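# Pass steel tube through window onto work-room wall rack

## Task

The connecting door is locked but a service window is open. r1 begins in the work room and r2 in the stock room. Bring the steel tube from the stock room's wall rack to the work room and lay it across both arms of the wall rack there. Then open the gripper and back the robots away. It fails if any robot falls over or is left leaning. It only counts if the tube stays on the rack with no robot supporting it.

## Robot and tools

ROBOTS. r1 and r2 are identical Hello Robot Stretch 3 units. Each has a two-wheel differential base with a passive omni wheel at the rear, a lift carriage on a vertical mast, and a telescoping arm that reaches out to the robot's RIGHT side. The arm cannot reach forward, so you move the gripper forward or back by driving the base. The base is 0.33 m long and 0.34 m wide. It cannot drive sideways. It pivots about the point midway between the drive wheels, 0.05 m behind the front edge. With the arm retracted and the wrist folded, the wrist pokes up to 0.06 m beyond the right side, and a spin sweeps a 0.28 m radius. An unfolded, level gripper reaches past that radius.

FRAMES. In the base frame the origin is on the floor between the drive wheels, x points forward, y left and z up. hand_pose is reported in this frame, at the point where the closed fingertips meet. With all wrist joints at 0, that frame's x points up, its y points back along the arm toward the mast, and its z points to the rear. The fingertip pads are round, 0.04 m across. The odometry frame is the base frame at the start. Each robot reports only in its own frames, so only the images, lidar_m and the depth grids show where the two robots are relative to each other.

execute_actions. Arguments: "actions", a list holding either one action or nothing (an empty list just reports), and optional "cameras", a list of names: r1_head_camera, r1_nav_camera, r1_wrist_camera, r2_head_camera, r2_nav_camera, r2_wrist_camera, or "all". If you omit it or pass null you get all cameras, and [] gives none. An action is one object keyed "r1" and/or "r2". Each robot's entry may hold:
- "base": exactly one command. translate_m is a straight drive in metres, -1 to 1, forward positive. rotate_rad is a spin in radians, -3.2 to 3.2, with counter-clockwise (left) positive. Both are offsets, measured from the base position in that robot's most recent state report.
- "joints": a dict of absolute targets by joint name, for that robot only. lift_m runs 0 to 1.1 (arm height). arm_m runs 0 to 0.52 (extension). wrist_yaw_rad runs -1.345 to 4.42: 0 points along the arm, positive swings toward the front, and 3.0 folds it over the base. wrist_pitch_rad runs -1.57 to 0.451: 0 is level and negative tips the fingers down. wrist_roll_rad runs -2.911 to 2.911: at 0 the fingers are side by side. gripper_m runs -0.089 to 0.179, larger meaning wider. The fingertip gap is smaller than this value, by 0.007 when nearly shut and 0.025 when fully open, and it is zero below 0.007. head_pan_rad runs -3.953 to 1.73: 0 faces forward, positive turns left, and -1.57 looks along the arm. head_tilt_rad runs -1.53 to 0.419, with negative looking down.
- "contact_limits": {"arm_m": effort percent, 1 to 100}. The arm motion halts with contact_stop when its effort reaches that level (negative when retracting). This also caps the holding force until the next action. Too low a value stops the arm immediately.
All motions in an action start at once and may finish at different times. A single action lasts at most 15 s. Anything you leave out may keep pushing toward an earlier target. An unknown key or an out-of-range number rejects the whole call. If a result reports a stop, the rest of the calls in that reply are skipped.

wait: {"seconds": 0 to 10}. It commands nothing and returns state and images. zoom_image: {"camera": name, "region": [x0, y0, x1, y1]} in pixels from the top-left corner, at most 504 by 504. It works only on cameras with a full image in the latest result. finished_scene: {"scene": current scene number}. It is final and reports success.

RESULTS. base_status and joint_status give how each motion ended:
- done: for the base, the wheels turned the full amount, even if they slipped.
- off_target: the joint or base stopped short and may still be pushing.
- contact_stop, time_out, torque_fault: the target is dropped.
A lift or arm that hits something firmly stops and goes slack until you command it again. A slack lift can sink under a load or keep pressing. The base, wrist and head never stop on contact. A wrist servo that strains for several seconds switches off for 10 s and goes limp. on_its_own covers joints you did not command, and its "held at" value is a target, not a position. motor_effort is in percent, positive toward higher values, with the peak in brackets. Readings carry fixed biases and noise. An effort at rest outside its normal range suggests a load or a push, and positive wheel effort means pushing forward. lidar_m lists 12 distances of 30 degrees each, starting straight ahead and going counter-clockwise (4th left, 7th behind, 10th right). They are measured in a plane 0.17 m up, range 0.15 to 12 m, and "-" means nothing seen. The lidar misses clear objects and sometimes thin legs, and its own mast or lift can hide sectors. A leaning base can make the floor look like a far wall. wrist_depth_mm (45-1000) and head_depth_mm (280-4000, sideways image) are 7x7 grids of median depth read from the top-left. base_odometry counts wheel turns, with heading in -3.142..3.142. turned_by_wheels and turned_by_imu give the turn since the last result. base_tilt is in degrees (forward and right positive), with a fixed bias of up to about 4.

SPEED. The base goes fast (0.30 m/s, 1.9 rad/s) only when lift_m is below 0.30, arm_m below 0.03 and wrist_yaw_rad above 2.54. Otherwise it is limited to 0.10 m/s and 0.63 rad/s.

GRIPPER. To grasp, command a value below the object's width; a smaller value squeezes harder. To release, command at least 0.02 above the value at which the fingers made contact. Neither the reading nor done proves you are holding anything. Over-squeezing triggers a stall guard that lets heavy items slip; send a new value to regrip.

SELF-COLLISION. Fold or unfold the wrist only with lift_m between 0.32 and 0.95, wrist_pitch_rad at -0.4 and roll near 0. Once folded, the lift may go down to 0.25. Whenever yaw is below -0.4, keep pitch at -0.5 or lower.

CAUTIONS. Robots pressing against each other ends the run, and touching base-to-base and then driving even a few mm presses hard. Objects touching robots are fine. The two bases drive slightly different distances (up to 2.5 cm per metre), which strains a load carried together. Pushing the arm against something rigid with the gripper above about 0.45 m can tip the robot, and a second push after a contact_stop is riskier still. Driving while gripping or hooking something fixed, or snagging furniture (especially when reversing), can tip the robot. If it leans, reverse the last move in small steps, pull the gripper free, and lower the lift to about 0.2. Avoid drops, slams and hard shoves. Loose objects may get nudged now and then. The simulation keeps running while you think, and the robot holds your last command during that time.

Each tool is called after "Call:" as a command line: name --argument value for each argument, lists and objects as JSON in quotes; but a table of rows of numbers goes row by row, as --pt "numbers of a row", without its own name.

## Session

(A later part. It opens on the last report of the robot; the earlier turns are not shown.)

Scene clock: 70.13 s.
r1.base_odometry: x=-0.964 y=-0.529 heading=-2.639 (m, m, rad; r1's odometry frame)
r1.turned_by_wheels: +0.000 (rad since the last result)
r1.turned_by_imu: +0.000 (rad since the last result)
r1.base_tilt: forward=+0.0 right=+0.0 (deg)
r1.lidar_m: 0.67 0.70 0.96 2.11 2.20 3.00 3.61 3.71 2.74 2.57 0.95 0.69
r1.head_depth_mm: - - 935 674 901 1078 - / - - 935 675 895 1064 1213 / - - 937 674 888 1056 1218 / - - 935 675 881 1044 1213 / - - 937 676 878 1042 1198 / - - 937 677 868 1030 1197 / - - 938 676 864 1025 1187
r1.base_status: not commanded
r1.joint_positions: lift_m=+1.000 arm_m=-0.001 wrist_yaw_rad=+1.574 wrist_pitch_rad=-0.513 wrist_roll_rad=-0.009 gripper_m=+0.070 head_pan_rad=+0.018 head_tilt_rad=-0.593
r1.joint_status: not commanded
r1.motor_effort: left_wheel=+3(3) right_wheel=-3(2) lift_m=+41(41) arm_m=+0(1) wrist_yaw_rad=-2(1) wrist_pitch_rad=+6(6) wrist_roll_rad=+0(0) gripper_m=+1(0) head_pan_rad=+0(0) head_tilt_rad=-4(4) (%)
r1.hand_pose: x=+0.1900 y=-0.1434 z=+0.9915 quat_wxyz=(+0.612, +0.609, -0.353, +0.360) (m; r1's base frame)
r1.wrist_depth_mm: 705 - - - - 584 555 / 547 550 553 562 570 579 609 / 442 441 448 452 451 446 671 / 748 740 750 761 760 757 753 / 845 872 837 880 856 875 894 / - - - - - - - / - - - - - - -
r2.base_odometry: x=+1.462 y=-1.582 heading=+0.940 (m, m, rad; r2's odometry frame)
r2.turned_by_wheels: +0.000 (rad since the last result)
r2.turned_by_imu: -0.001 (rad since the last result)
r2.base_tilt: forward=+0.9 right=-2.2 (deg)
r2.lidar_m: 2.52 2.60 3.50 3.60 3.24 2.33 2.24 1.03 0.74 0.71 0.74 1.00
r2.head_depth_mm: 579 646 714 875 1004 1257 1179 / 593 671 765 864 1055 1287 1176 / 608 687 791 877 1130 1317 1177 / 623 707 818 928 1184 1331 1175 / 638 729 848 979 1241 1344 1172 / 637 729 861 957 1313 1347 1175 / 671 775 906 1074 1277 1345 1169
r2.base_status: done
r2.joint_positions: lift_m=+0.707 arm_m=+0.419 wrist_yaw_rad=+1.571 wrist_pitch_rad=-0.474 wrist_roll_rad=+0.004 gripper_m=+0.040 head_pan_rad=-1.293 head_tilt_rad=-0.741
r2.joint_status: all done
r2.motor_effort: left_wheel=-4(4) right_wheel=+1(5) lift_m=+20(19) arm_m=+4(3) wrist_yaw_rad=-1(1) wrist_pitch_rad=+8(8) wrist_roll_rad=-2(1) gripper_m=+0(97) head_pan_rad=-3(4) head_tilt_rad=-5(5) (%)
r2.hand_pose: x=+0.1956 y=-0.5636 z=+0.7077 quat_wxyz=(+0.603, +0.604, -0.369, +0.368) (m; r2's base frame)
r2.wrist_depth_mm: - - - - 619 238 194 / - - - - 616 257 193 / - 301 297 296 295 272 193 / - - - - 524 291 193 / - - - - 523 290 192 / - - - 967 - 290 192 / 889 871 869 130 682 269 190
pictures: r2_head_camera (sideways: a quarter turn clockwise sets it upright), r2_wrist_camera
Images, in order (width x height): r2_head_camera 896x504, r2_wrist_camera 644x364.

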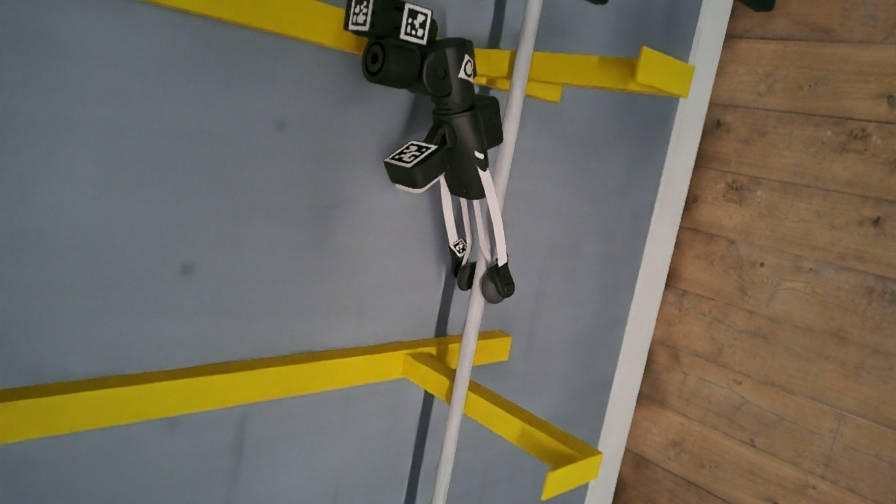

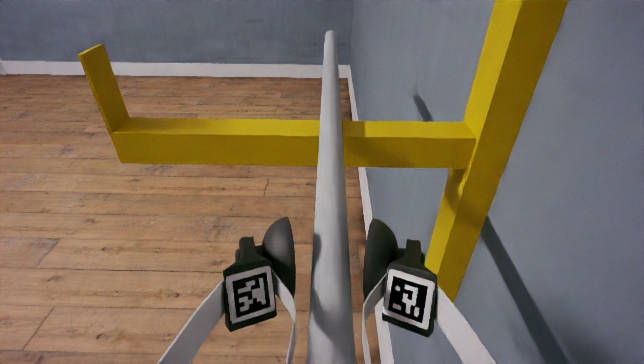

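Call:
execute_actions --actions '[{"r2":{"joints":{"lift_m":0.703,"gripper_m":-0.035}}}]' --cameras '["r2_wrist_camera"]'

Call:
execute_actions --actions '[{"r2":{"joints":{"lift_m":0.74,"wrist_pitch_rad":-0.42}}}]' --cameras '["r2_head_camera","r2_wrist_camera","r1_head_camera"]'

Call:
zoom_image --camera "r1_head_camera" --region '[30,170,190,340]'

Scene clock: 74.33 s.
r1.base_odometry: x=-0.964 y=-0.529 heading=-2.639 (m, m, rad; r1's odometry frame)
r1.turned_by_wheels: +0.000 (rad since the last result)
r1.turned_by_imu: +0.000 (rad since the last result)
r1.base_tilt: forward=+0.0 right=+0.0 (deg)
r1.lidar_m: 0.67 0.70 0.96 2.12 2.20 3.02 3.62 3.72 2.73 2.58 0.95 0.69
r1.head_depth_mm: - - 935 673 900 1072 - / - - 935 673 894 1064 1215 / - - 937 674 887 1055 1217 / - - 938 675 881 1049 1209 / - - 939 677 878 1042 1202 / - - 940 677 872 1032 1195 / - - 939 676 863 1024 1190
r1.base_status: not commanded
r1.joint_positions: lift_m=+1.000 arm_m=-0.001 wrist_yaw_rad=+1.574 wrist_pitch_rad=-0.513 wrist_roll_rad=-0.009 gripper_m=+0.070 head_pan_rad=+0.018 head_tilt_rad=-0.593
r1.joint_status: not commanded
r1.motor_effort: left_wheel=+3(3) right_wheel=-2(3) lift_m=+42(41) arm_m=-1(1) wrist_yaw_rad=-2(2) wrist_pitch_rad=+6(6) wrist_roll_rad=+0(0) gripper_m=+0(0) head_pan_rad=+0(0) head_tilt_rad=-5(4) (%)
r1.hand_pose: x=+0.1900 y=-0.1434 z=+0.9915 quat_wxyz=(+0.612, +0.609, -0.353, +0.360) (m; r1's base frame)
r1.wrist_depth_mm: 718 - - - - 581 537 / 548 544 552 567 562 578 599 / 443 443 444 451 450 459 688 / 737 743 749 759 750 746 762 / 834 851 839 850 836 869 904 / - - - - - - - / - - - - - - -
r2.base_odometry: x=+1.462 y=-1.582 heading=+0.940 (m, m, rad; r2's odometry frame)
r2.turned_by_wheels: +0.000 (rad since the last result)
r2.turned_by_imu: -0.001 (rad since the last result)
r2.base_tilt: forward=+1.0 right=-2.0 (deg)
r2.lidar_m: 2.51 2.60 3.46 3.60 3.23 2.33 2.24 1.03 0.74 0.71 0.74 0.99
r2.head_depth_mm: 580 647 715 874 1008 1261 1175 / 593 668 763 863 1062 1292 1182 / 609 685 788 874 1133 1314 1181 / 621 705 819 935 1187 1332 1177 / 639 727 844 979 1243 1354 1176 / 638 728 859 955 1308 1350 1179 / 674 773 906 1075 1289 1342 1175
r2.base_status: not commanded
r2.joint_positions: lift_m=+0.703 arm_m=+0.419 wrist_yaw_rad=+1.571 wrist_pitch_rad=-0.482 wrist_roll_rad=+0.003 gripper_m=-0.034 head_pan_rad=-1.293 head_tilt_rad=-0.741
r2.joint_status: all done
r2.motor_effort: left_wheel=-1(3) right_wheel=+0(1) lift_m=+21(21) arm_m=+4(4) wrist_yaw_rad=-1(2) wrist_pitch_rad=+12(12) wrist_roll_rad=-1(2) gripper_m=-26(97) head_pan_rad=-5(4) head_tilt_rad=-6(6) (%)
r2.hand_pose: x=+0.1946 y=-0.5637 z=+0.7021 quat_wxyz=(+0.605, +0.605, -0.367, +0.365) (m; r2's base frame)
r2.wrist_depth_mm: - - - - 622 241 195 / - - - - 619 257 195 / - 293 293 291 294 274 193 / - - - - 598 292 192 / - - - 170 600 291 192 / - - - 139 406 290 191 / 875 893 894 124 684 287 190
pictures: r2_wrist_camera
Images, in order (width x height): r2_wrist_camera 644x364.

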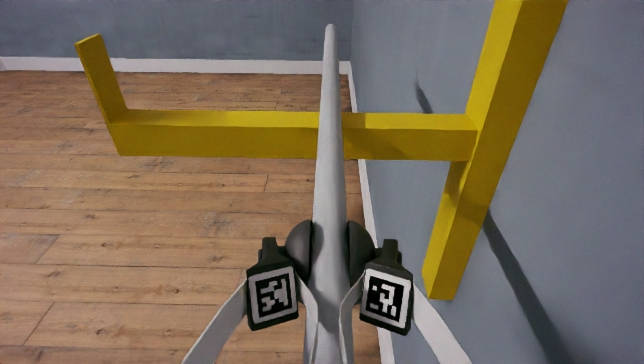

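Scene clock: 75.47 s.
r1.base_odometry: x=-0.964 y=-0.529 heading=-2.639 (m, m, rad; r1's odometry frame)
r1.turned_by_wheels: +0.000 (rad since the last result)
r1.turned_by_imu: +0.000 (rad since the last result)
r1.base_tilt: forward=+0.0 right=+0.1 (deg)
r1.lidar_m: 0.67 0.70 0.96 2.12 2.20 3.02 3.61 3.71 2.73 2.58 0.95 0.69
r1.head_depth_mm: - - 936 673 900 1074 - / - - 934 674 896 1060 1218 / - - 937 674 886 1056 1214 / - - 938 676 883 1046 1209 / - - 940 674 875 1036 1199 / - - 939 676 869 1030 1198 / - - 940 676 865 1025 1193
r1.base_status: not commanded
r1.joint_positions: lift_m=+1.000 arm_m=-0.001 wrist_yaw_rad=+1.574 wrist_pitch_rad=-0.513 wrist_roll_rad=-0.009 gripper_m=+0.070 head_pan_rad=+0.018 head_tilt_rad=-0.593
r1.joint_status: not commanded
r1.motor_effort: left_wheel=+3(3) right_wheel=-3(2) lift_m=+41(41) arm_m=-1(1) wrist_yaw_rad=-2(2) wrist_pitch_rad=+6(6) wrist_roll_rad=+0(0) gripper_m=+0(0) head_pan_rad=+0(1) head_tilt_rad=-4(4) (%)
r1.hand_pose: x=+0.1900 y=-0.1434 z=+0.9915 quat_wxyz=(+0.612, +0.609, -0.353, +0.360) (m; r1's base frame)
r1.wrist_depth_mm: 712 - - - - 588 545 / 554 544 555 559 564 582 612 / 440 445 448 447 451 455 664 / 727 762 756 736 744 740 765 / 850 861 823 868 858 883 874 / - - - - - - - / - - - - - - -
r2.base_odometry: x=+1.462 y=-1.582 heading=+0.940 (m, m, rad; r2's odometry frame)
r2.turned_by_wheels: +0.000 (rad since the last result)
r2.turned_by_imu: +0.000 (rad since the last result)
r2.base_tilt: forward=+0.9 right=-2.1 (deg)
r2.lidar_m: 2.52 2.61 3.48 3.59 3.24 2.33 2.24 1.03 0.74 0.71 0.74 1.00
r2.head_depth_mm: 578 646 709 828 1009 1257 1178 / 594 669 763 849 1057 1293 1177 / 609 686 785 896 1127 1317 1176 / 624 709 818 936 1180 1337 1174 / 639 728 843 970 1242 1348 1177 / 640 728 863 913 1309 1354 1177 / 672 774 903 1096 1283 1348 1178
r2.base_status: not commanded
r2.joint_positions: lift_m=+0.739 arm_m=+0.419 wrist_yaw_rad=+1.571 wrist_pitch_rad=-0.469 wrist_roll_rad=+0.003 gripper_m=-0.030 head_pan_rad=-1.293 head_tilt_rad=-0.741
r2.joint_status: all done
r2.motor_effort: left_wheel=-2(2) right_wheel=+1(1) lift_m=+42(44) arm_m=+3(3) wrist_yaw_rad=-1(1) wrist_pitch_rad=+25(27) wrist_roll_rad=-1(1) gripper_m=-25(26) head_pan_rad=-3(3) head_tilt_rad=-5(5) (%)
r2.hand_pose: x=+0.1964 y=-0.5637 z=+0.7409 quat_wxyz=(+0.602, +0.603, -0.371, +0.369) (m; r2's base frame)
r2.wrist_depth_mm: - - - - 627 240 194 / - - - - 616 257 194 / - - - - 608 272 194 / - 325 315 311 318 288 192 / - - - 172 594 289 192 / - - - 139 403 290 191 / 917 922 946 124 693 290 190
pictures: r1_head_camera (sideways: a quarter turn clockwise sets it upright), r2_head_camera (sideways: a quarter turn clockwise sets it upright), r2_wrist_camera
Images, in order (width x height): r1_head_camera 896x504, r2_head_camera 896x504, r2_wrist_camera 644x364.

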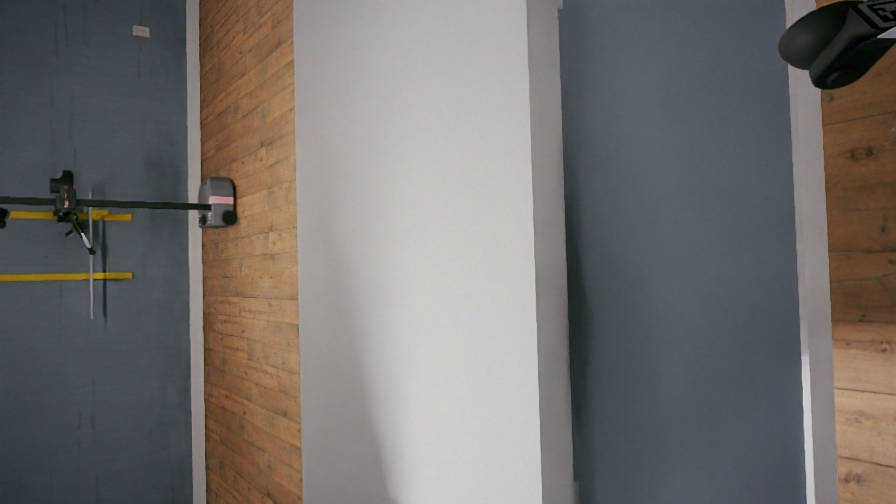

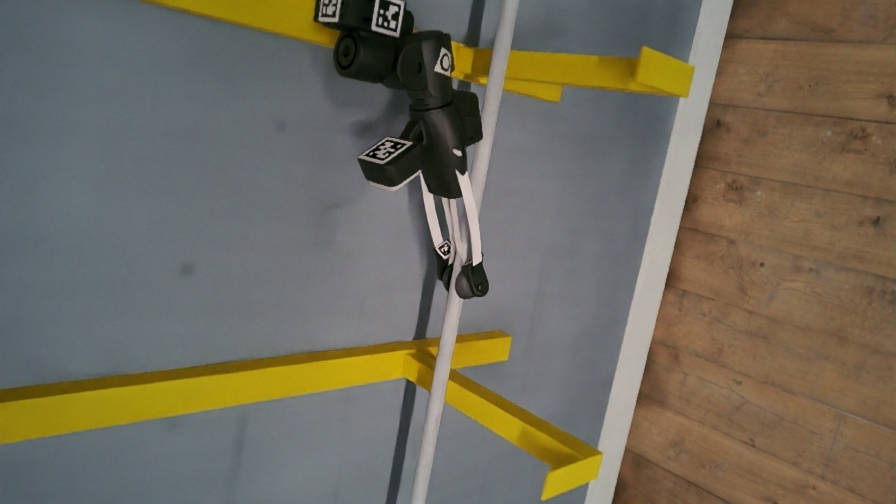

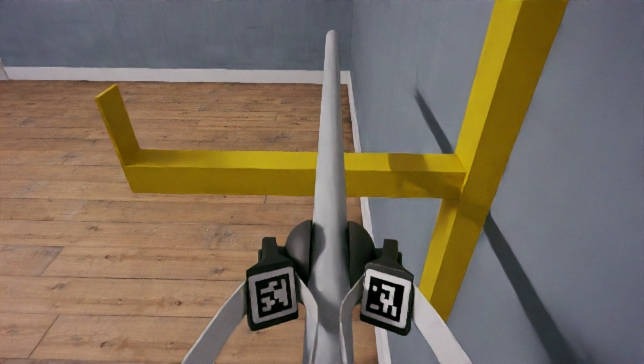

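Region (30, 170, 190, 340) of r1_head_camera's 896x504 image, scaled by 2.965, with more detail than that image has; it fills the left 474 columns of this view, and the rest is white.

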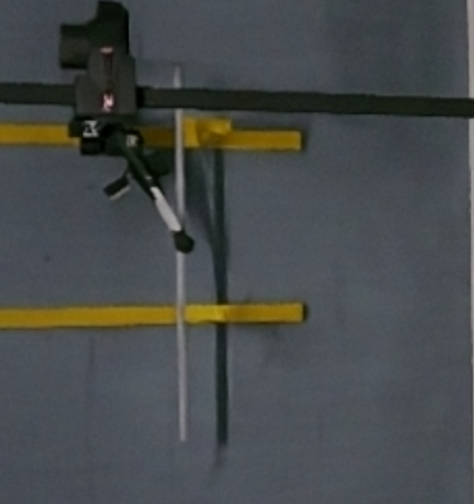

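Call:
execute_actions --actions '[{"r2":{"joints":{"lift_m":0.81,"arm_m":0.0}},"r1":{"base":{"translate_m":0.2},"joints":{"lift_m":1.05,"arm_m":0.11,"wrist_pitch_rad":-0.46,"wrist_roll_rad":0}}}]' --cameras '["r2_wrist_camera"]'

Call:
execute_actions --actions '[{"r2":{"base":{"rotate_rad":1.585},"joints":{"lift_m":0.5,"wrist_yaw_rad":2.1,"head_pan_rad":-0.3,"head_tilt_rad":-1.2}}}]' --cameras '["r2_wrist_camera","r2_nav_camera"]'

Scene clock: 88.13 s.
r1.base_odometry: x=-1.140 y=-0.626 heading=-2.639 (m, m, rad; r1's odometry frame)
r1.turned_by_wheels: +0.000 (rad since the last result)
r1.turned_by_imu: +0.001 (rad since the last result)
r1.base_tilt: forward=+0.0 right=-0.1 (deg)
r1.lidar_m: 0.47 0.49 0.67 1.80 2.20 3.03 3.82 3.72 2.73 1.81 0.66 0.49
r1.head_depth_mm: - - 3215 674 527 431 900 / - - 3234 672 527 432 891 / - - 3284 675 527 432 884 / - - 3201 675 526 432 874 / - - 3232 674 527 432 864 / - - 3231 677 527 432 857 / - - 3274 676 529 433 848
r1.base_status: done
r1.joint_positions: lift_m=+1.050 arm_m=+0.110 wrist_yaw_rad=+1.572 wrist_pitch_rad=-0.481 wrist_roll_rad=-0.007 gripper_m=+0.070 head_pan_rad=+0.018 head_tilt_rad=-0.593
r1.joint_status: all done
r1.motor_effort: left_wheel=+3(9) right_wheel=-2(3) lift_m=+40(43) arm_m=+3(2) wrist_yaw_rad=-2(2) wrist_pitch_rad=+10(12) wrist_roll_rad=+3(3) gripper_m=+0(0) head_pan_rad=+0(0) head_tilt_rad=-4(4) (%)
r1.hand_pose: x=+0.1946 y=-0.2545 z=+1.0484 quat_wxyz=(+0.606, +0.604, -0.363, +0.369) (m; r1's base frame)
r1.wrist_depth_mm: - - - - - 401 355 / - - - - - 403 395 / 547 548 541 552 559 436 442 / 434 427 438 430 437 471 499 / 355 356 366 361 374 361 570 / 313 317 324 323 - 324 672 / 744 757 747 772 779 799 789
r2.base_odometry: x=+1.462 y=-1.582 heading=+0.940 (m, m, rad; r2's odometry frame)
r2.turned_by_wheels: +0.000 (rad since the last result)
r2.turned_by_imu: -0.002 (rad since the last result)
r2.base_tilt: forward=+1.0 right=-2.2 (deg)
r2.lidar_m: 2.52 2.60 3.48 3.59 3.22 2.33 2.24 1.03 0.74 0.71 0.74 1.00
r2.head_depth_mm: 578 647 726 832 1002 1198 - / 592 670 769 887 1055 1255 - / 609 690 793 930 1129 1308 1215 / 623 709 818 969 1178 1345 - / 639 729 846 1000 1245 1343 - / 641 730 861 973 1309 1350 1113 / 675 775 908 1101 1288 1350 1111
r2.base_status: not commanded
r2.joint_positions: lift_m=+0.809 arm_m=+0.001 wrist_yaw_rad=+1.571 wrist_pitch_rad=-0.469 wrist_roll_rad=+0.003 gripper_m=-0.030 head_pan_rad=-1.293 head_tilt_rad=-0.741
r2.joint_status: all done
r2.motor_effort: left_wheel=-2(2) right_wheel=+1(1) lift_m=+42(44) arm_m=-2(5) wrist_yaw_rad=-1(1) wrist_pitch_rad=+25(25) wrist_roll_rad=-1(1) gripper_m=-24(24) head_pan_rad=-4(4) head_tilt_rad=-5(6) (%)
r2.hand_pose: x=+0.1964 y=-0.1463 z=+0.8109 quat_wxyz=(+0.602, +0.603, -0.371, +0.369) (m; r2's base frame)
r2.wrist_depth_mm: - - - - - - 746 / - - - - - - 733 / - - - - - - 732 / - - - - - - 705 / - - - 171 - - 351 / - - - 139 - - 729 / 986 988 - 123 - 994 713
pictures: r2_wrist_camera
Images, in order (width x height): r2_wrist_camera 644x364.

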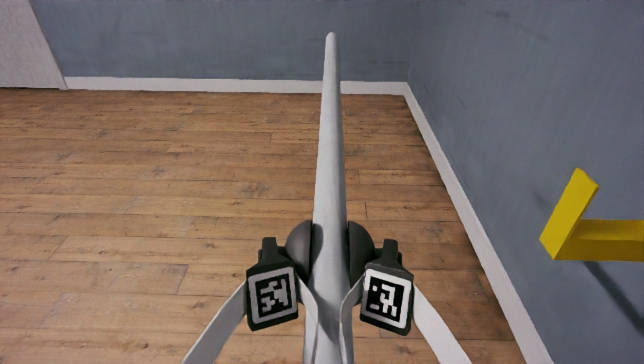

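Scene clock: 91.80 s.
r1.base_odometry: x=-1.140 y=-0.626 heading=-2.639 (m, m, rad; r1's odometry frame)
r1.turned_by_wheels: +0.000 (rad since the last result)
r1.turned_by_imu: +0.000 (rad since the last result)
r1.base_tilt: forward=+0.0 right=+0.0 (deg)
r1.lidar_m: 0.47 0.49 0.67 1.80 2.20 3.02 3.82 3.72 2.74 1.81 0.67 0.49
r1.head_depth_mm: - - 3236 674 526 432 905 / - - 3217 674 527 432 890 / - - 3197 674 527 432 884 / - - 3228 675 528 432 874 / - - 3264 677 527 433 866 / - - 3244 675 528 433 855 / - - 3244 677 527 432 852
r1.base_status: not commanded
r1.joint_positions: lift_m=+1.050 arm_m=+0.110 wrist_yaw_rad=+1.572 wrist_pitch_rad=-0.481 wrist_roll_rad=-0.007 gripper_m=+0.070 head_pan_rad=+0.018 head_tilt_rad=-0.593
r1.joint_status: not commanded
r1.motor_effort: left_wheel=+3(3) right_wheel=-2(2) lift_m=+41(41) arm_m=+3(3) wrist_yaw_rad=-2(1) wrist_pitch_rad=+10(10) wrist_roll_rad=+3(3) gripper_m=+0(0) head_pan_rad=+1(0) head_tilt_rad=-3(4) (%)
r1.hand_pose: x=+0.1946 y=-0.2545 z=+1.0484 quat_wxyz=(+0.606, +0.604, -0.363, +0.369) (m; r1's base frame)
r1.wrist_depth_mm: - - - - - 406 359 / - - - - - 404 399 / 543 539 553 559 558 438 431 / 432 433 431 431 436 467 498 / 352 352 372 360 376 361 548 / 314 317 321 322 - 322 664 / 745 758 764 765 780 799 803
r2.base_odometry: x=+1.462 y=-1.582 heading=+2.525 (m, m, rad; r2's odometry frame)
r2.turned_by_wheels: +1.585 (rad since the last result)
r2.turned_by_imu: +1.605 (rad since the last result)
r2.base_tilt: forward=+0.9 right=-2.1 (deg)
r2.lidar_m: 3.59 3.19 2.32 2.24 1.02 0.74 0.71 0.74 1.01 2.52 2.61 3.52
r2.head_depth_mm: 1753 1604 1476 1372 1276 - - / 1767 1612 1477 1376 1277 1221 - / 1751 1618 1479 1369 1278 - - / 1752 1607 1477 1373 1279 1226 - / 1760 1609 1480 1375 1270 1215 - / 1755 1619 1486 1377 1278 1203 1135 / 1763 1611 1480 1360 1283 1198 1124
r2.base_status: done
r2.joint_positions: lift_m=+0.500 arm_m=+0.001 wrist_yaw_rad=+2.099 wrist_pitch_rad=-0.468 wrist_roll_rad=+0.001 gripper_m=-0.030 head_pan_rad=-0.307 head_tilt_rad=-1.185
r2.joint_status: all done
r2.motor_effort: left_wheel=-2(9) right_wheel=+1(3) lift_m=+24(38) arm_m=-4(3) wrist_yaw_rad=+1(12) wrist_pitch_rad=+25(25) wrist_roll_rad=+0(1) gripper_m=-25(25) head_pan_rad=+5(62) head_tilt_rad=-9(41) (%)
r2.hand_pose: x=+0.1668 y=-0.0366 z=+0.5018 quat_wxyz=(+0.485, +0.678, -0.200, +0.514) (m; r2's base frame)
r2.wrist_depth_mm: - - - - - - - / - - - - - - - / - - - - - - - / - - - - - - - / 918 922 924 172 922 906 904 / 760 774 778 139 792 775 779 / 660 665 674 123 644 677 673
pictures: r2_nav_camera (sideways: a quarter turn counterclockwise sets it upright), r2_wrist_camera
Images, in order (width x height): r2_nav_camera 672x504, r2_wrist_camera 644x364.

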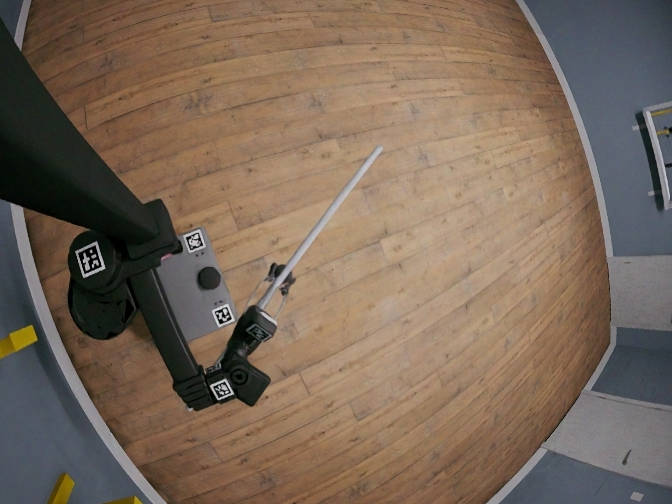

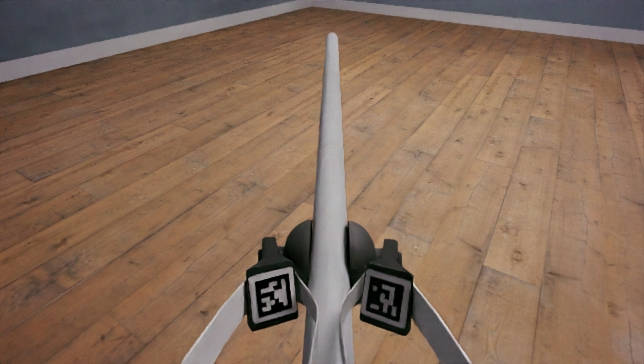

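Call:
execute_actions --actions '[{"r2":{"base":{"translate_m":0.18},"joints":{"lift_m":0.29,"wrist_yaw_rad":2.58}}}]' --cameras '["r2_nav_camera"]'

Call:
execute_actions --actions '[{"r2":{"base":{"translate_m":1.0}}}]' --cameras '["r2_wrist_camera"]'

Call:
execute_actions --actions '[{"r2":{"base":{"translate_m":0.9}}}]' --cameras '[]'

Call:
execute_actions --actions '[{"r2":{"base":{"translate_m":0.6},"joints":{"lift_m":0.98,"wrist_yaw_rad":1.57,"head_tilt_rad":-0.6}}}]' --cameras '["r2_wrist_camera","r2_nav_camera","r1_wrist_camera","r2_head_camera"]'

Scene clock: 99.83 s.
r1.base_odometry: x=-1.140 y=-0.626 heading=-2.639 (m, m, rad; r1's odometry frame)
r1.turned_by_wheels: +0.000 (rad since the last result)
r1.turned_by_imu: +0.001 (rad since the last result)
r1.base_tilt: forward=-0.1 right=-0.1 (deg)
r1.lidar_m: 0.47 0.49 0.67 1.80 2.20 3.02 3.82 3.73 2.73 1.81 0.67 0.49
r1.head_depth_mm: - - 3224 673 526 432 902 / - - 3210 675 527 432 889 / - - 3259 675 527 432 883 / - - 3247 675 528 432 876 / - - 3237 675 527 433 867 / - - 3247 675 528 433 858 / - - 3273 676 527 433 850
r1.base_status: not commanded
r1.joint_positions: lift_m=+1.050 arm_m=+0.110 wrist_yaw_rad=+1.572 wrist_pitch_rad=-0.481 wrist_roll_rad=-0.007 gripper_m=+0.070 head_pan_rad=+0.018 head_tilt_rad=-0.593
r1.joint_status: not commanded
r1.motor_effort: left_wheel=+3(3) right_wheel=-2(2) lift_m=+41(41) arm_m=+3(3) wrist_yaw_rad=+0(1) wrist_pitch_rad=+10(10) wrist_roll_rad=+3(3) gripper_m=+0(0) head_pan_rad=+0(0) head_tilt_rad=-5(5) (%)
r1.hand_pose: x=+0.1946 y=-0.2545 z=+1.0484 quat_wxyz=(+0.606, +0.604, -0.363, +0.369) (m; r1's base frame)
r1.wrist_depth_mm: - - - - - 405 361 / - - - - - 404 400 / 541 552 556 560 557 434 441 / 427 433 431 439 431 470 493 / 355 354 367 358 376 363 569 / 314 318 323 322 - 326 672 / 750 755 745 781 792 791 801
r2.base_odometry: x=+1.315 y=-1.478 heading=+2.525 (m, m, rad; r2's odometry frame)
r2.turned_by_wheels: +0.000 (rad since the last result)
r2.turned_by_imu: -0.002 (rad since the last result)
r2.base_tilt: forward=+1.0 right=-2.1 (deg)
r2.lidar_m: 3.42 3.20 2.33 2.24 1.27 0.93 0.89 0.92 1.26 2.52 2.60 3.50
r2.head_depth_mm: 1752 1607 1476 1367 1279 1199 1126 / 1750 1606 1478 1366 1282 - 1105 / 1770 1612 1466 1378 1279 1230 - / 1752 1616 1488 1373 1280 1217 - / 1761 1605 1479 1371 1278 1200 - / 1764 1618 1479 1376 1284 1188 1139 / 1758 1605 1479 1385 1286 1205 1127
r2.base_status: done
r2.joint_positions: lift_m=+0.290 arm_m=+0.001 wrist_yaw_rad=+2.579 wrist_pitch_rad=-0.468 wrist_roll_rad=+0.000 gripper_m=-0.030 head_pan_rad=-0.307 head_tilt_rad=-1.186
r2.joint_status: all done
r2.motor_effort: left_wheel=-2(12) right_wheel=+1(5) lift_m=+23(24) arm_m=-3(2) wrist_yaw_rad=+1(10) wrist_pitch_rad=+25(26) wrist_roll_rad=+0(0) gripper_m=-25(25) head_pan_rad=+5(5) head_tilt_rad=-8(9) (%)
r2.hand_pose: x=+0.0949 y=+0.0379 z=+0.2918 quat_wxyz=(+0.349, +0.706, -0.033, +0.615) (m; r2's base frame)
r2.wrist_depth_mm: - - - - - - - / - - - - - - - / 913 934 921 886 936 947 958 / 727 736 743 704 748 740 754 / 595 605 601 172 606 615 617 / 506 508 528 140 526 514 521 / - - 432 123 434 445 453
pictures: r2_nav_camera (sideways: a quarter turn counterclockwise sets it upright)
Images, in order (width x height): r2_nav_camera 672x504.

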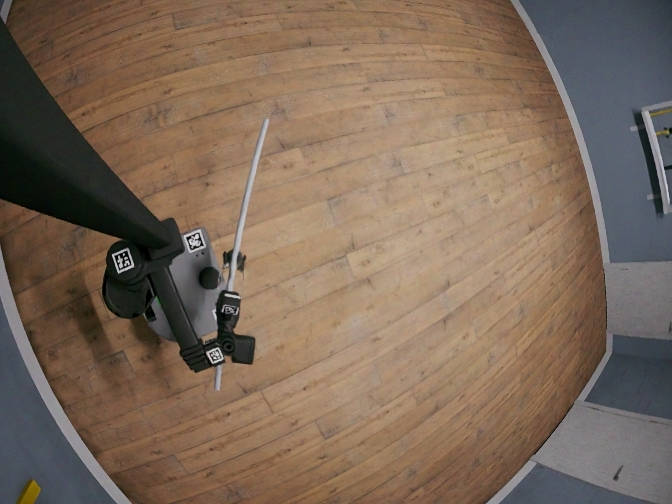

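Scene clock: 104.83 s.
r1.base_odometry: x=-1.140 y=-0.626 heading=-2.639 (m, m, rad; r1's odometry frame)
r1.turned_by_wheels: +0.000 (rad since the last result)
r1.turned_by_imu: +0.001 (rad since the last result)
r1.base_tilt: forward=-0.1 right=+0.0 (deg)
r1.lidar_m: 0.47 0.49 0.67 1.81 2.19 3.02 3.81 3.73 2.74 1.81 0.67 0.49
r1.head_depth_mm: - - 3263 673 527 432 901 / - - 3217 672 526 432 894 / - - 3150 676 527 432 884 / - - 3238 676 528 432 877 / - - 3235 675 528 433 868 / - - 3248 675 527 433 860 / - - 3235 675 528 433 851
r1.base_status: not commanded
r1.joint_positions: lift_m=+1.050 arm_m=+0.110 wrist_yaw_rad=+1.572 wrist_pitch_rad=-0.481 wrist_roll_rad=-0.007 gripper_m=+0.070 head_pan_rad=+0.018 head_tilt_rad=-0.593
r1.joint_status: not commanded
r1.motor_effort: left_wheel=+3(3) right_wheel=-2(2) lift_m=+40(42) arm_m=+3(3) wrist_yaw_rad=-2(3) wrist_pitch_rad=+10(10) wrist_roll_rad=+3(3) gripper_m=+0(0) head_pan_rad=+0(0) head_tilt_rad=-5(4) (%)
r1.hand_pose: x=+0.1946 y=-0.2545 z=+1.0484 quat_wxyz=(+0.606, +0.604, -0.363, +0.369) (m; r1's base frame)
r1.wrist_depth_mm: - - - - - 403 359 / - - - - - 407 392 / 540 545 550 557 560 438 445 / 431 436 438 431 438 467 495 / 352 360 369 359 378 359 568 / 317 314 322 320 - 324 656 / 756 754 754 768 801 802 816
r2.base_odometry: x=+0.499 y=-0.899 heading=+2.525 (m, m, rad; r2's odometry frame)
r2.turned_by_wheels: +0.000 (rad since the last result)
r2.turned_by_imu: -0.004 (rad since the last result)
r2.base_tilt: forward=+1.0 right=-2.1 (deg)
r2.lidar_m: 2.43 2.51 2.34 2.25 2.32 1.96 1.89 1.95 2.62 2.51 2.56 2.52
r2.head_depth_mm: 1760 1600 1476 1367 1282 1191 1126 / 1763 1604 1480 1375 1276 - 1104 / 1752 1609 1482 1375 1278 1230 - / 1767 1609 1478 1375 1279 1212 - / 1761 1604 1482 1373 1285 1198 - / 1762 1613 1485 1371 1274 1186 1135 / 1774 1622 1480 1373 1277 1196 1122
r2.base_status: done
r2.joint_positions: lift_m=+0.290 arm_m=+0.001 wrist_yaw_rad=+2.579 wrist_pitch_rad=-0.468 wrist_roll_rad=+0.000 gripper_m=-0.030 head_pan_rad=-0.307 head_tilt_rad=-1.186
r2.joint_status: not commanded
r2.motor_effort: left_wheel=-2(8) right_wheel=+1(5) lift_m=+23(23) arm_m=-3(3) wrist_yaw_rad=+1(1) wrist_pitch_rad=+25(25) wrist_roll_rad=+0(0) gripper_m=-24(25) head_pan_rad=+5(4) head_tilt_rad=-8(9) (%)
r2.hand_pose: x=+0.0949 y=+0.0379 z=+0.2918 quat_wxyz=(+0.349, +0.706, -0.033, +0.615) (m; r2's base frame)
r2.wrist_depth_mm: - - - - - - - / - - - - - - - / 915 924 928 908 936 936 943 / 741 737 725 709 745 735 747 / 607 599 607 172 616 600 608 / 503 514 526 139 521 516 524 / - - 434 123 441 448 450
pictures: r2_wrist_camera
Images, in order (width x height): r2_wrist_camera 644x364.

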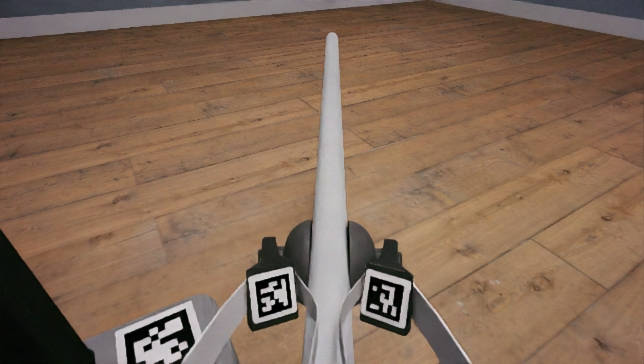

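Scene clock: 109.60 s.
r1.base_odometry: x=-1.140 y=-0.626 heading=-2.639 (m, m, rad; r1's odometry frame)
r1.turned_by_wheels: +0.000 (rad since the last result)
r1.turned_by_imu: +0.001 (rad since the last result)
r1.base_tilt: forward=-0.1 right=+0.0 (deg)
r1.lidar_m: 0.47 0.49 0.67 1.80 2.20 3.02 3.82 3.73 2.74 1.82 0.67 0.49
r1.head_depth_mm: - - 3224 673 527 431 901 / - - 3072 674 527 432 894 / - - 2323 674 526 433 882 / - - 3226 674 528 433 874 / - - 3242 676 528 433 867 / - - 3249 676 528 433 858 / - - 3259 677 527 433 850
r1.base_status: not commanded
r1.joint_positions: lift_m=+1.050 arm_m=+0.110 wrist_yaw_rad=+1.572 wrist_pitch_rad=-0.481 wrist_roll_rad=-0.007 gripper_m=+0.070 head_pan_rad=+0.018 head_tilt_rad=-0.593
r1.joint_status: not commanded
r1.motor_effort: left_wheel=+3(3) right_wheel=-2(2) lift_m=+41(41) arm_m=+3(3) wrist_yaw_rad=-1(1) wrist_pitch_rad=+9(10) wrist_roll_rad=+3(3) gripper_m=-1(0) head_pan_rad=+0(0) head_tilt_rad=-5(4) (%)
r1.hand_pose: x=+0.1946 y=-0.2545 z=+1.0484 quat_wxyz=(+0.606, +0.604, -0.363, +0.369) (m; r1's base frame)
r1.wrist_depth_mm: - - - - - 404 359 / - - - - - 404 389 / 543 548 555 543 551 439 433 / 425 430 434 435 437 465 496 / 356 358 368 358 372 363 564 / 314 318 323 326 - 326 657 / 736 739 770 776 803 778 799
r2.base_odometry: x=-0.235 y=-0.379 heading=+2.525 (m, m, rad; r2's odometry frame)
r2.turned_by_wheels: +0.000 (rad since the last result)
r2.turned_by_imu: -0.003 (rad since the last result)
r2.base_tilt: forward=+0.8 right=-2.1 (deg)
r2.lidar_m: 1.53 1.58 2.15 2.26 2.34 2.89 2.78 2.88 2.61 2.48 2.17 1.59
r2.head_depth_mm: 1753 1601 1476 1379 1277 1197 1127 / 1742 1606 1478 1371 1285 - 1108 / 1746 1604 1482 1375 1279 1235 - / 1713 1611 1479 1381 1273 1221 - / 1694 1610 1481 1376 1283 1200 - / 1635 1596 1485 1369 1278 1183 1135 / 1600 1613 1483 1376 1276 1201 1124
r2.base_status: done
r2.joint_positions: lift_m=+0.290 arm_m=+0.001 wrist_yaw_rad=+2.579 wrist_pitch_rad=-0.468 wrist_roll_rad=+0.000 gripper_m=-0.030 head_pan_rad=-0.307 head_tilt_rad=-1.186
r2.joint_status: not commanded
r2.motor_effort: left_wheel=-2(8) right_wheel=+1(6) lift_m=+23(23) arm_m=-4(4) wrist_yaw_rad=+1(1) wrist_pitch_rad=+25(25) wrist_roll_rad=+0(0) gripper_m=-25(25) head_pan_rad=+5(5) head_tilt_rad=-8(8) (%)
r2.hand_pose: x=+0.0949 y=+0.0379 z=+0.2918 quat_wxyz=(+0.349, +0.706, -0.033, +0.615) (m; r2's base frame)
r2.wrist_depth_mm: - - - - - - - / - - - - - - - / 921 923 932 895 946 948 973 / 730 726 761 716 738 754 743 / 596 598 598 173 612 614 615 / 508 506 526 139 519 518 522 / - - 438 123 442 450 450
pictures: none
No camera images: the call's "cameras" was empty. Leave "cameras" out to get every camera's image.

Scene clock: 116.70 s.
r1.base_odometry: x=-1.140 y=-0.626 heading=-2.639 (m, m, rad; r1's odometry frame)
r1.turned_by_wheels: +0.000 (rad since the last result)
r1.turned_by_imu: +0.001 (rad since the last result)
r1.base_tilt: forward=+0.1 right=+0.1 (deg)
r1.lidar_m: 0.47 0.49 0.67 1.80 2.19 3.04 3.82 3.73 2.74 1.81 0.67 0.49
r1.head_depth_mm: 1397 - 3247 674 526 431 902 / - - 3044 673 527 432 890 / - - 3239 675 527 432 882 / - - 3193 675 527 432 875 / - - 3275 676 527 432 866 / - - 3229 675 528 433 858 / - - 3205 675 528 432 851
r1.base_status: not commanded
r1.joint_positions: lift_m=+1.050 arm_m=+0.110 wrist_yaw_rad=+1.572 wrist_pitch_rad=-0.481 wrist_roll_rad=-0.007 gripper_m=+0.070 head_pan_rad=+0.018 head_tilt_rad=-0.593
r1.joint_status: not commanded
r1.motor_effort: left_wheel=+3(3) right_wheel=-2(2) lift_m=+41(41) arm_m=+3(3) wrist_yaw_rad=-2(1) wrist_pitch_rad=+10(10) wrist_roll_rad=+3(3) gripper_m=+0(0) head_pan_rad=+0(0) head_tilt_rad=-4(4) (%)
r1.hand_pose: x=+0.1946 y=-0.2545 z=+1.0484 quat_wxyz=(+0.606, +0.604, -0.363, +0.369) (m; r1's base frame)
r1.wrist_depth_mm: - - - - - 407 355 / - - - - - 405 399 / 545 549 552 561 547 439 438 / 432 438 439 435 440 471 490 / 356 357 366 361 373 360 572 / 317 314 322 322 - 325 662 / 756 753 751 761 777 779 809
r2.base_odometry: x=-0.724 y=-0.032 heading=+2.525 (m, m, rad; r2's odometry frame)
r2.turned_by_wheels: +0.000 (rad since the last result)
r2.turned_by_imu: -0.003 (rad since the last result)
r2.base_tilt: forward=+1.0 right=-2.0 (deg)
r2.lidar_m: 0.93 0.97 1.31 2.27 2.35 3.16 3.36 3.49 2.58 2.47 1.34 0.97
r2.head_depth_mm: 3820 1274 986 1347 1598 1494 732 / - - 990 1282 1494 351 1211 / - - 934 1217 1360 1461 1249 / - - 885 1120 1350 1454 1241 / - - 885 1121 1296 1427 1237 / - - 885 1065 1222 1394 1248 / 1236 - 882 1025 1165 1353 1242
r2.base_status: done
r2.joint_positions: lift_m=+0.979 arm_m=+0.001 wrist_yaw_rad=+1.571 wrist_pitch_rad=-0.469 wrist_roll_rad=+0.000 gripper_m=-0.030 head_pan_rad=-0.306 head_tilt_rad=-0.606
r2.joint_status: all done
r2.motor_effort: left_wheel=-2(8) right_wheel=+1(5) lift_m=+43(45) arm_m=-4(3) wrist_yaw_rad=-2(10) wrist_pitch_rad=+25(26) wrist_roll_rad=+0(0) gripper_m=-24(24) head_pan_rad=+5(5) head_tilt_rad=+3(42) (%)
r2.hand_pose: x=+0.1963 y=-0.1462 z=+0.9809 quat_wxyz=(+0.603, +0.603, -0.370, +0.370) (m; r2's base frame)
r2.wrist_depth_mm: 815 803 830 935 973 960 802 / 903 875 684 672 694 693 672 / - 974 996 957 964 947 933 / - - - - - - - / - - - 172 - - - / - - - 139 - - - / - - - 124 - - -
pictures: r1_wrist_camera, r2_head_camera (sideways: a quarter turn clockwise sets it upright), r2_nav_camera (sideways: a quarter turn counterclockwise sets it upright), r2_wrist_camera
Images, in order (width x height): r1_wrist_camera 644x364, r2_head_camera 896x504, r2_nav_camera 672x504, r2_wrist_camera 644x364.

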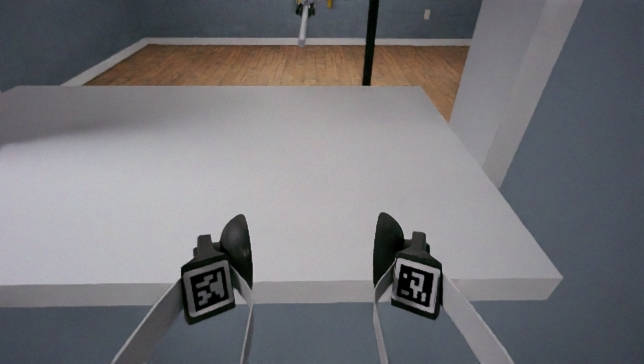

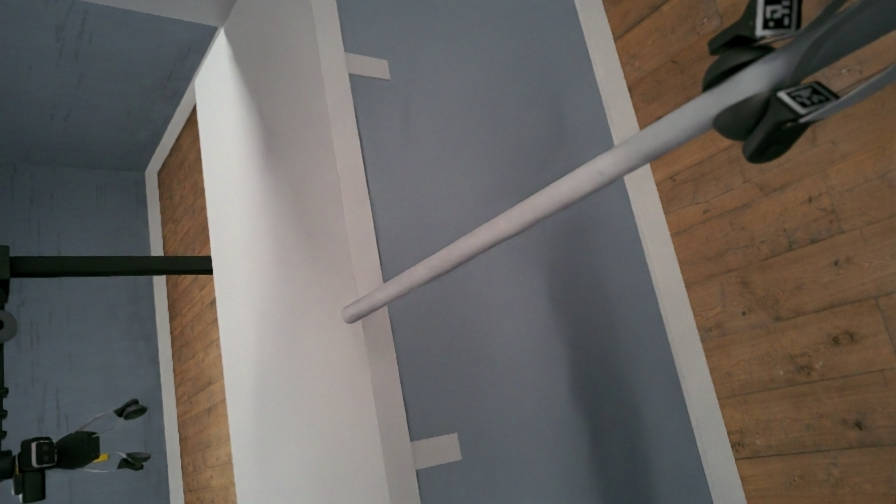

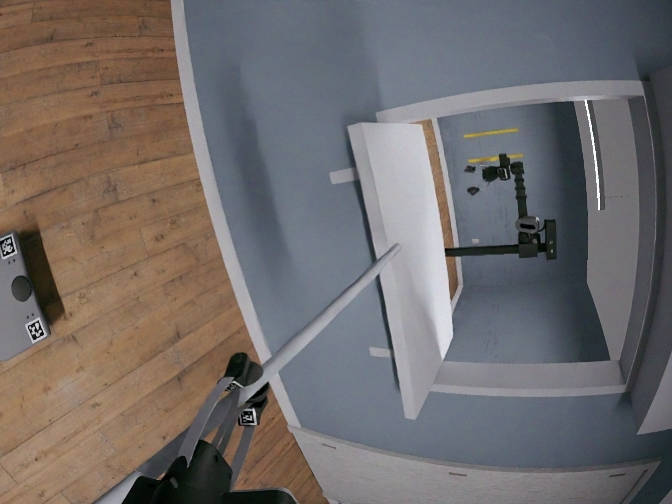

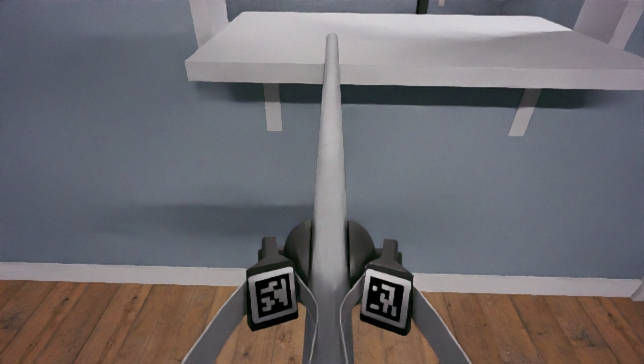

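Call:
execute_actions --actions '[{"r2":{"base":{"translate_m":0.71},"joints":{"head_tilt_rad":-1.1,"head_pan_rad":-0.5}},"r1":{"base":{"translate_m":0.25},"joints":{"arm_m":0.07,"head_tilt_rad":-1.0,"head_pan_rad":-0.7}}}]'

Scene clock: 127.47 s.
r1.base_odometry: x=-1.359 y=-0.746 heading=-2.639 (m, m, rad; r1's odometry frame)
r1.turned_by_wheels: +0.000 (rad since the last result)
r1.turned_by_imu: +0.001 (rad since the last result)
r1.base_tilt: forward=-0.1 right=+0.0 (deg)
r1.lidar_m: 0.22 0.23 0.32 0.90 2.19 3.02 4.06 3.72 2.73 0.87 0.32 0.23
r1.head_depth_mm: 499 557 511 435 383 1213 1121 / 578 585 501 416 389 361 1120 / 2502 588 509 422 388 350 330 / 2489 580 519 436 388 349 319 / 720 579 477 435 387 349 317 / 2459 461 495 434 386 348 316 / 2317 537 494 434 385 347 316
r1.base_status: done
r1.joint_positions: lift_m=+1.050 arm_m=+0.070 wrist_yaw_rad=+1.572 wrist_pitch_rad=-0.481 wrist_roll_rad=-0.007 gripper_m=+0.070 head_pan_rad=-0.693 head_tilt_rad=-0.988
r1.joint_status: all done
r1.motor_effort: left_wheel=+3(8) right_wheel=-2(3) lift_m=+41(41) arm_m=-4(4) wrist_yaw_rad=-1(3) wrist_pitch_rad=+10(10) wrist_roll_rad=+3(3) gripper_m=+0(1) head_pan_rad=-2(30) head_tilt_rad=-7(37) (%)
r1.hand_pose: x=+0.1946 y=-0.2150 z=+1.0484 quat_wxyz=(+0.606, +0.604, -0.363, +0.369) (m; r1's base frame)
r1.wrist_depth_mm: - - - 434 - - - / - - - - - - - / - - - - - - - / 432 434 430 416 439 457 322 / 353 357 369 345 369 358 319 / 303 303 302 295 - 304 299 / 259 263 262 257 262 265 266
r2.base_odometry: x=-1.303 y=+0.379 heading=+2.525 (m, m, rad; r2's odometry frame)
r2.turned_by_wheels: +0.000 (rad since the last result)
r2.turned_by_imu: -0.004 (rad since the last result)
r2.base_tilt: forward=+1.0 right=-2.2 (deg)
r2.lidar_m: 0.23 0.23 0.32 0.83 2.35 3.21 4.07 3.58 2.56 0.93 0.33 0.23
r2.head_depth_mm: 567 498 445 414 359 1184 1111 / 563 499 452 387 367 346 1139 / 564 499 452 397 368 339 - / 553 497 439 403 368 339 321 / 555 482 445 403 368 339 317 / 536 499 446 403 368 339 314 / 1959 499 446 403 368 339 313
r2.base_status: done
r2.joint_positions: lift_m=+0.979 arm_m=+0.001 wrist_yaw_rad=+1.571 wrist_pitch_rad=-0.469 wrist_roll_rad=+0.000 gripper_m=-0.030 head_pan_rad=-0.493 head_tilt_rad=-1.086
r2.joint_status: all done
r2.motor_effort: left_wheel=-2(5) right_wheel=+0(3) lift_m=+43(42) arm_m=-3(4) wrist_yaw_rad=-2(2) wrist_pitch_rad=+26(26) wrist_roll_rad=+0(0) gripper_m=-24(25) head_pan_rad=-4(25) head_tilt_rad=-8(41) (%)
r2.hand_pose: x=+0.1963 y=-0.1462 z=+0.9809 quat_wxyz=(+0.603, +0.603, -0.370, +0.370) (m; r2's base frame)
r2.wrist_depth_mm: - - - - - - - / - - - - - - - / - 426 427 410 426 431 437 / 327 334 338 324 340 341 342 / 275 274 276 172 280 281 281 / 235 236 235 139 242 238 239 / 204 205 205 123 201 208 209
pictures: r1_head_camera (sideways: a quarter turn clockwise sets it upright), r1_nav_camera (sideways: a quarter turn counterclockwise sets it upright), r1_wrist_camera, r2_head_camera (sideways: a quarter turn clockwise sets it upright), r2_nav_camera (sideways: a quarter turn counterclockwise sets it upright), r2_wrist_camera
Images, in order (width x height): r1_head_camera 896x504, r1_nav_camera 672x504, r1_wrist_camera 644x364, r2_head_camera 896x504, r2_nav_camera 672x504, r2_wrist_camera 644x364.

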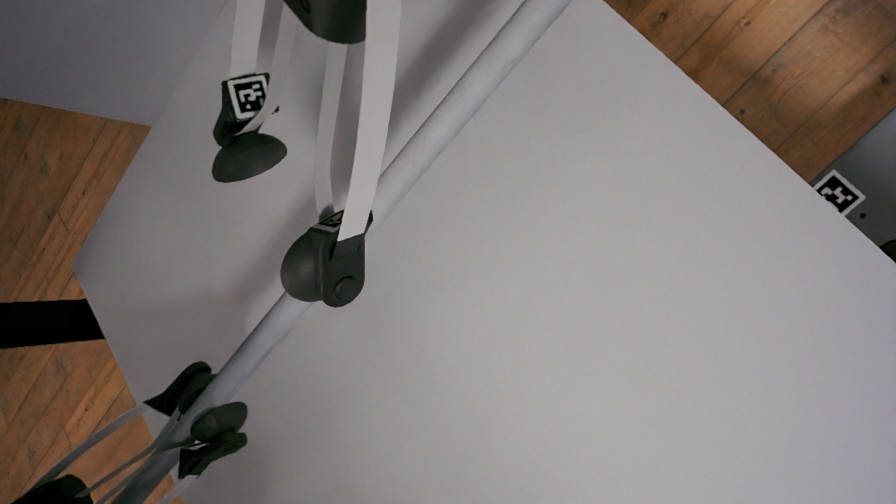

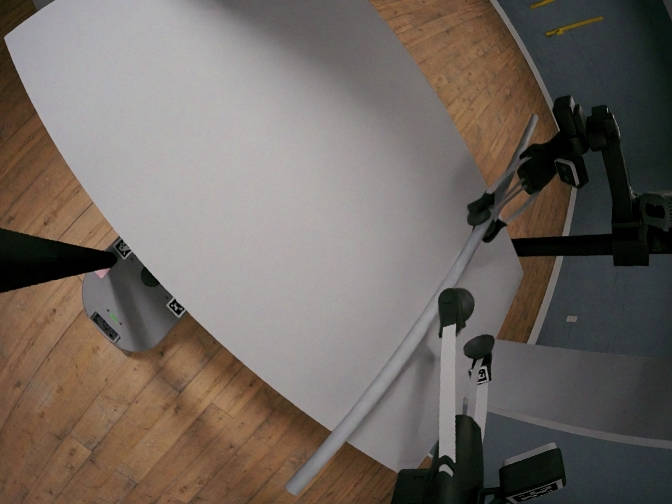

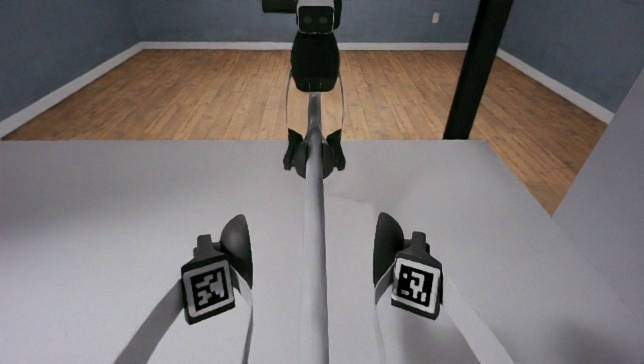

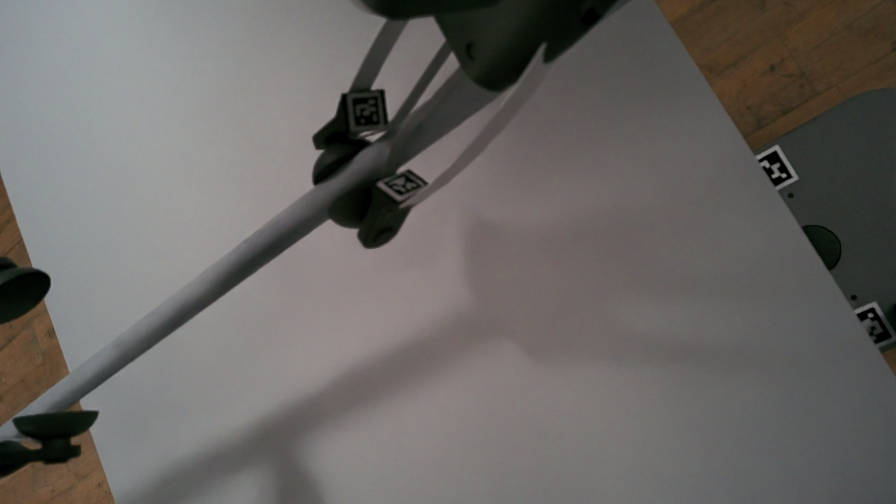

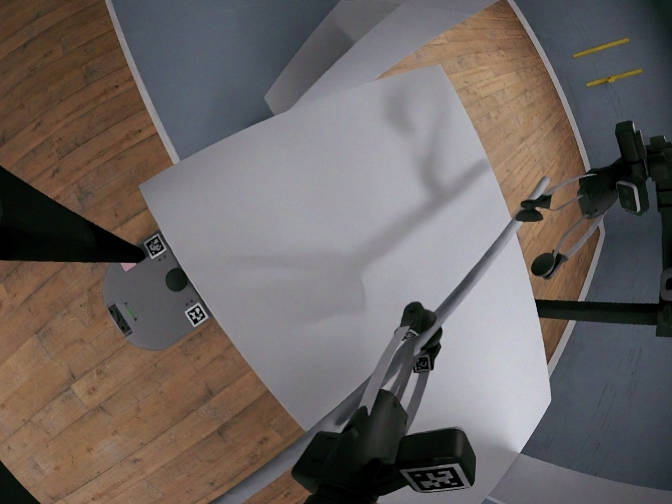

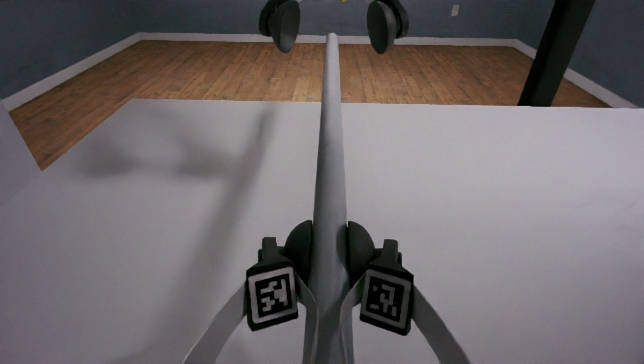

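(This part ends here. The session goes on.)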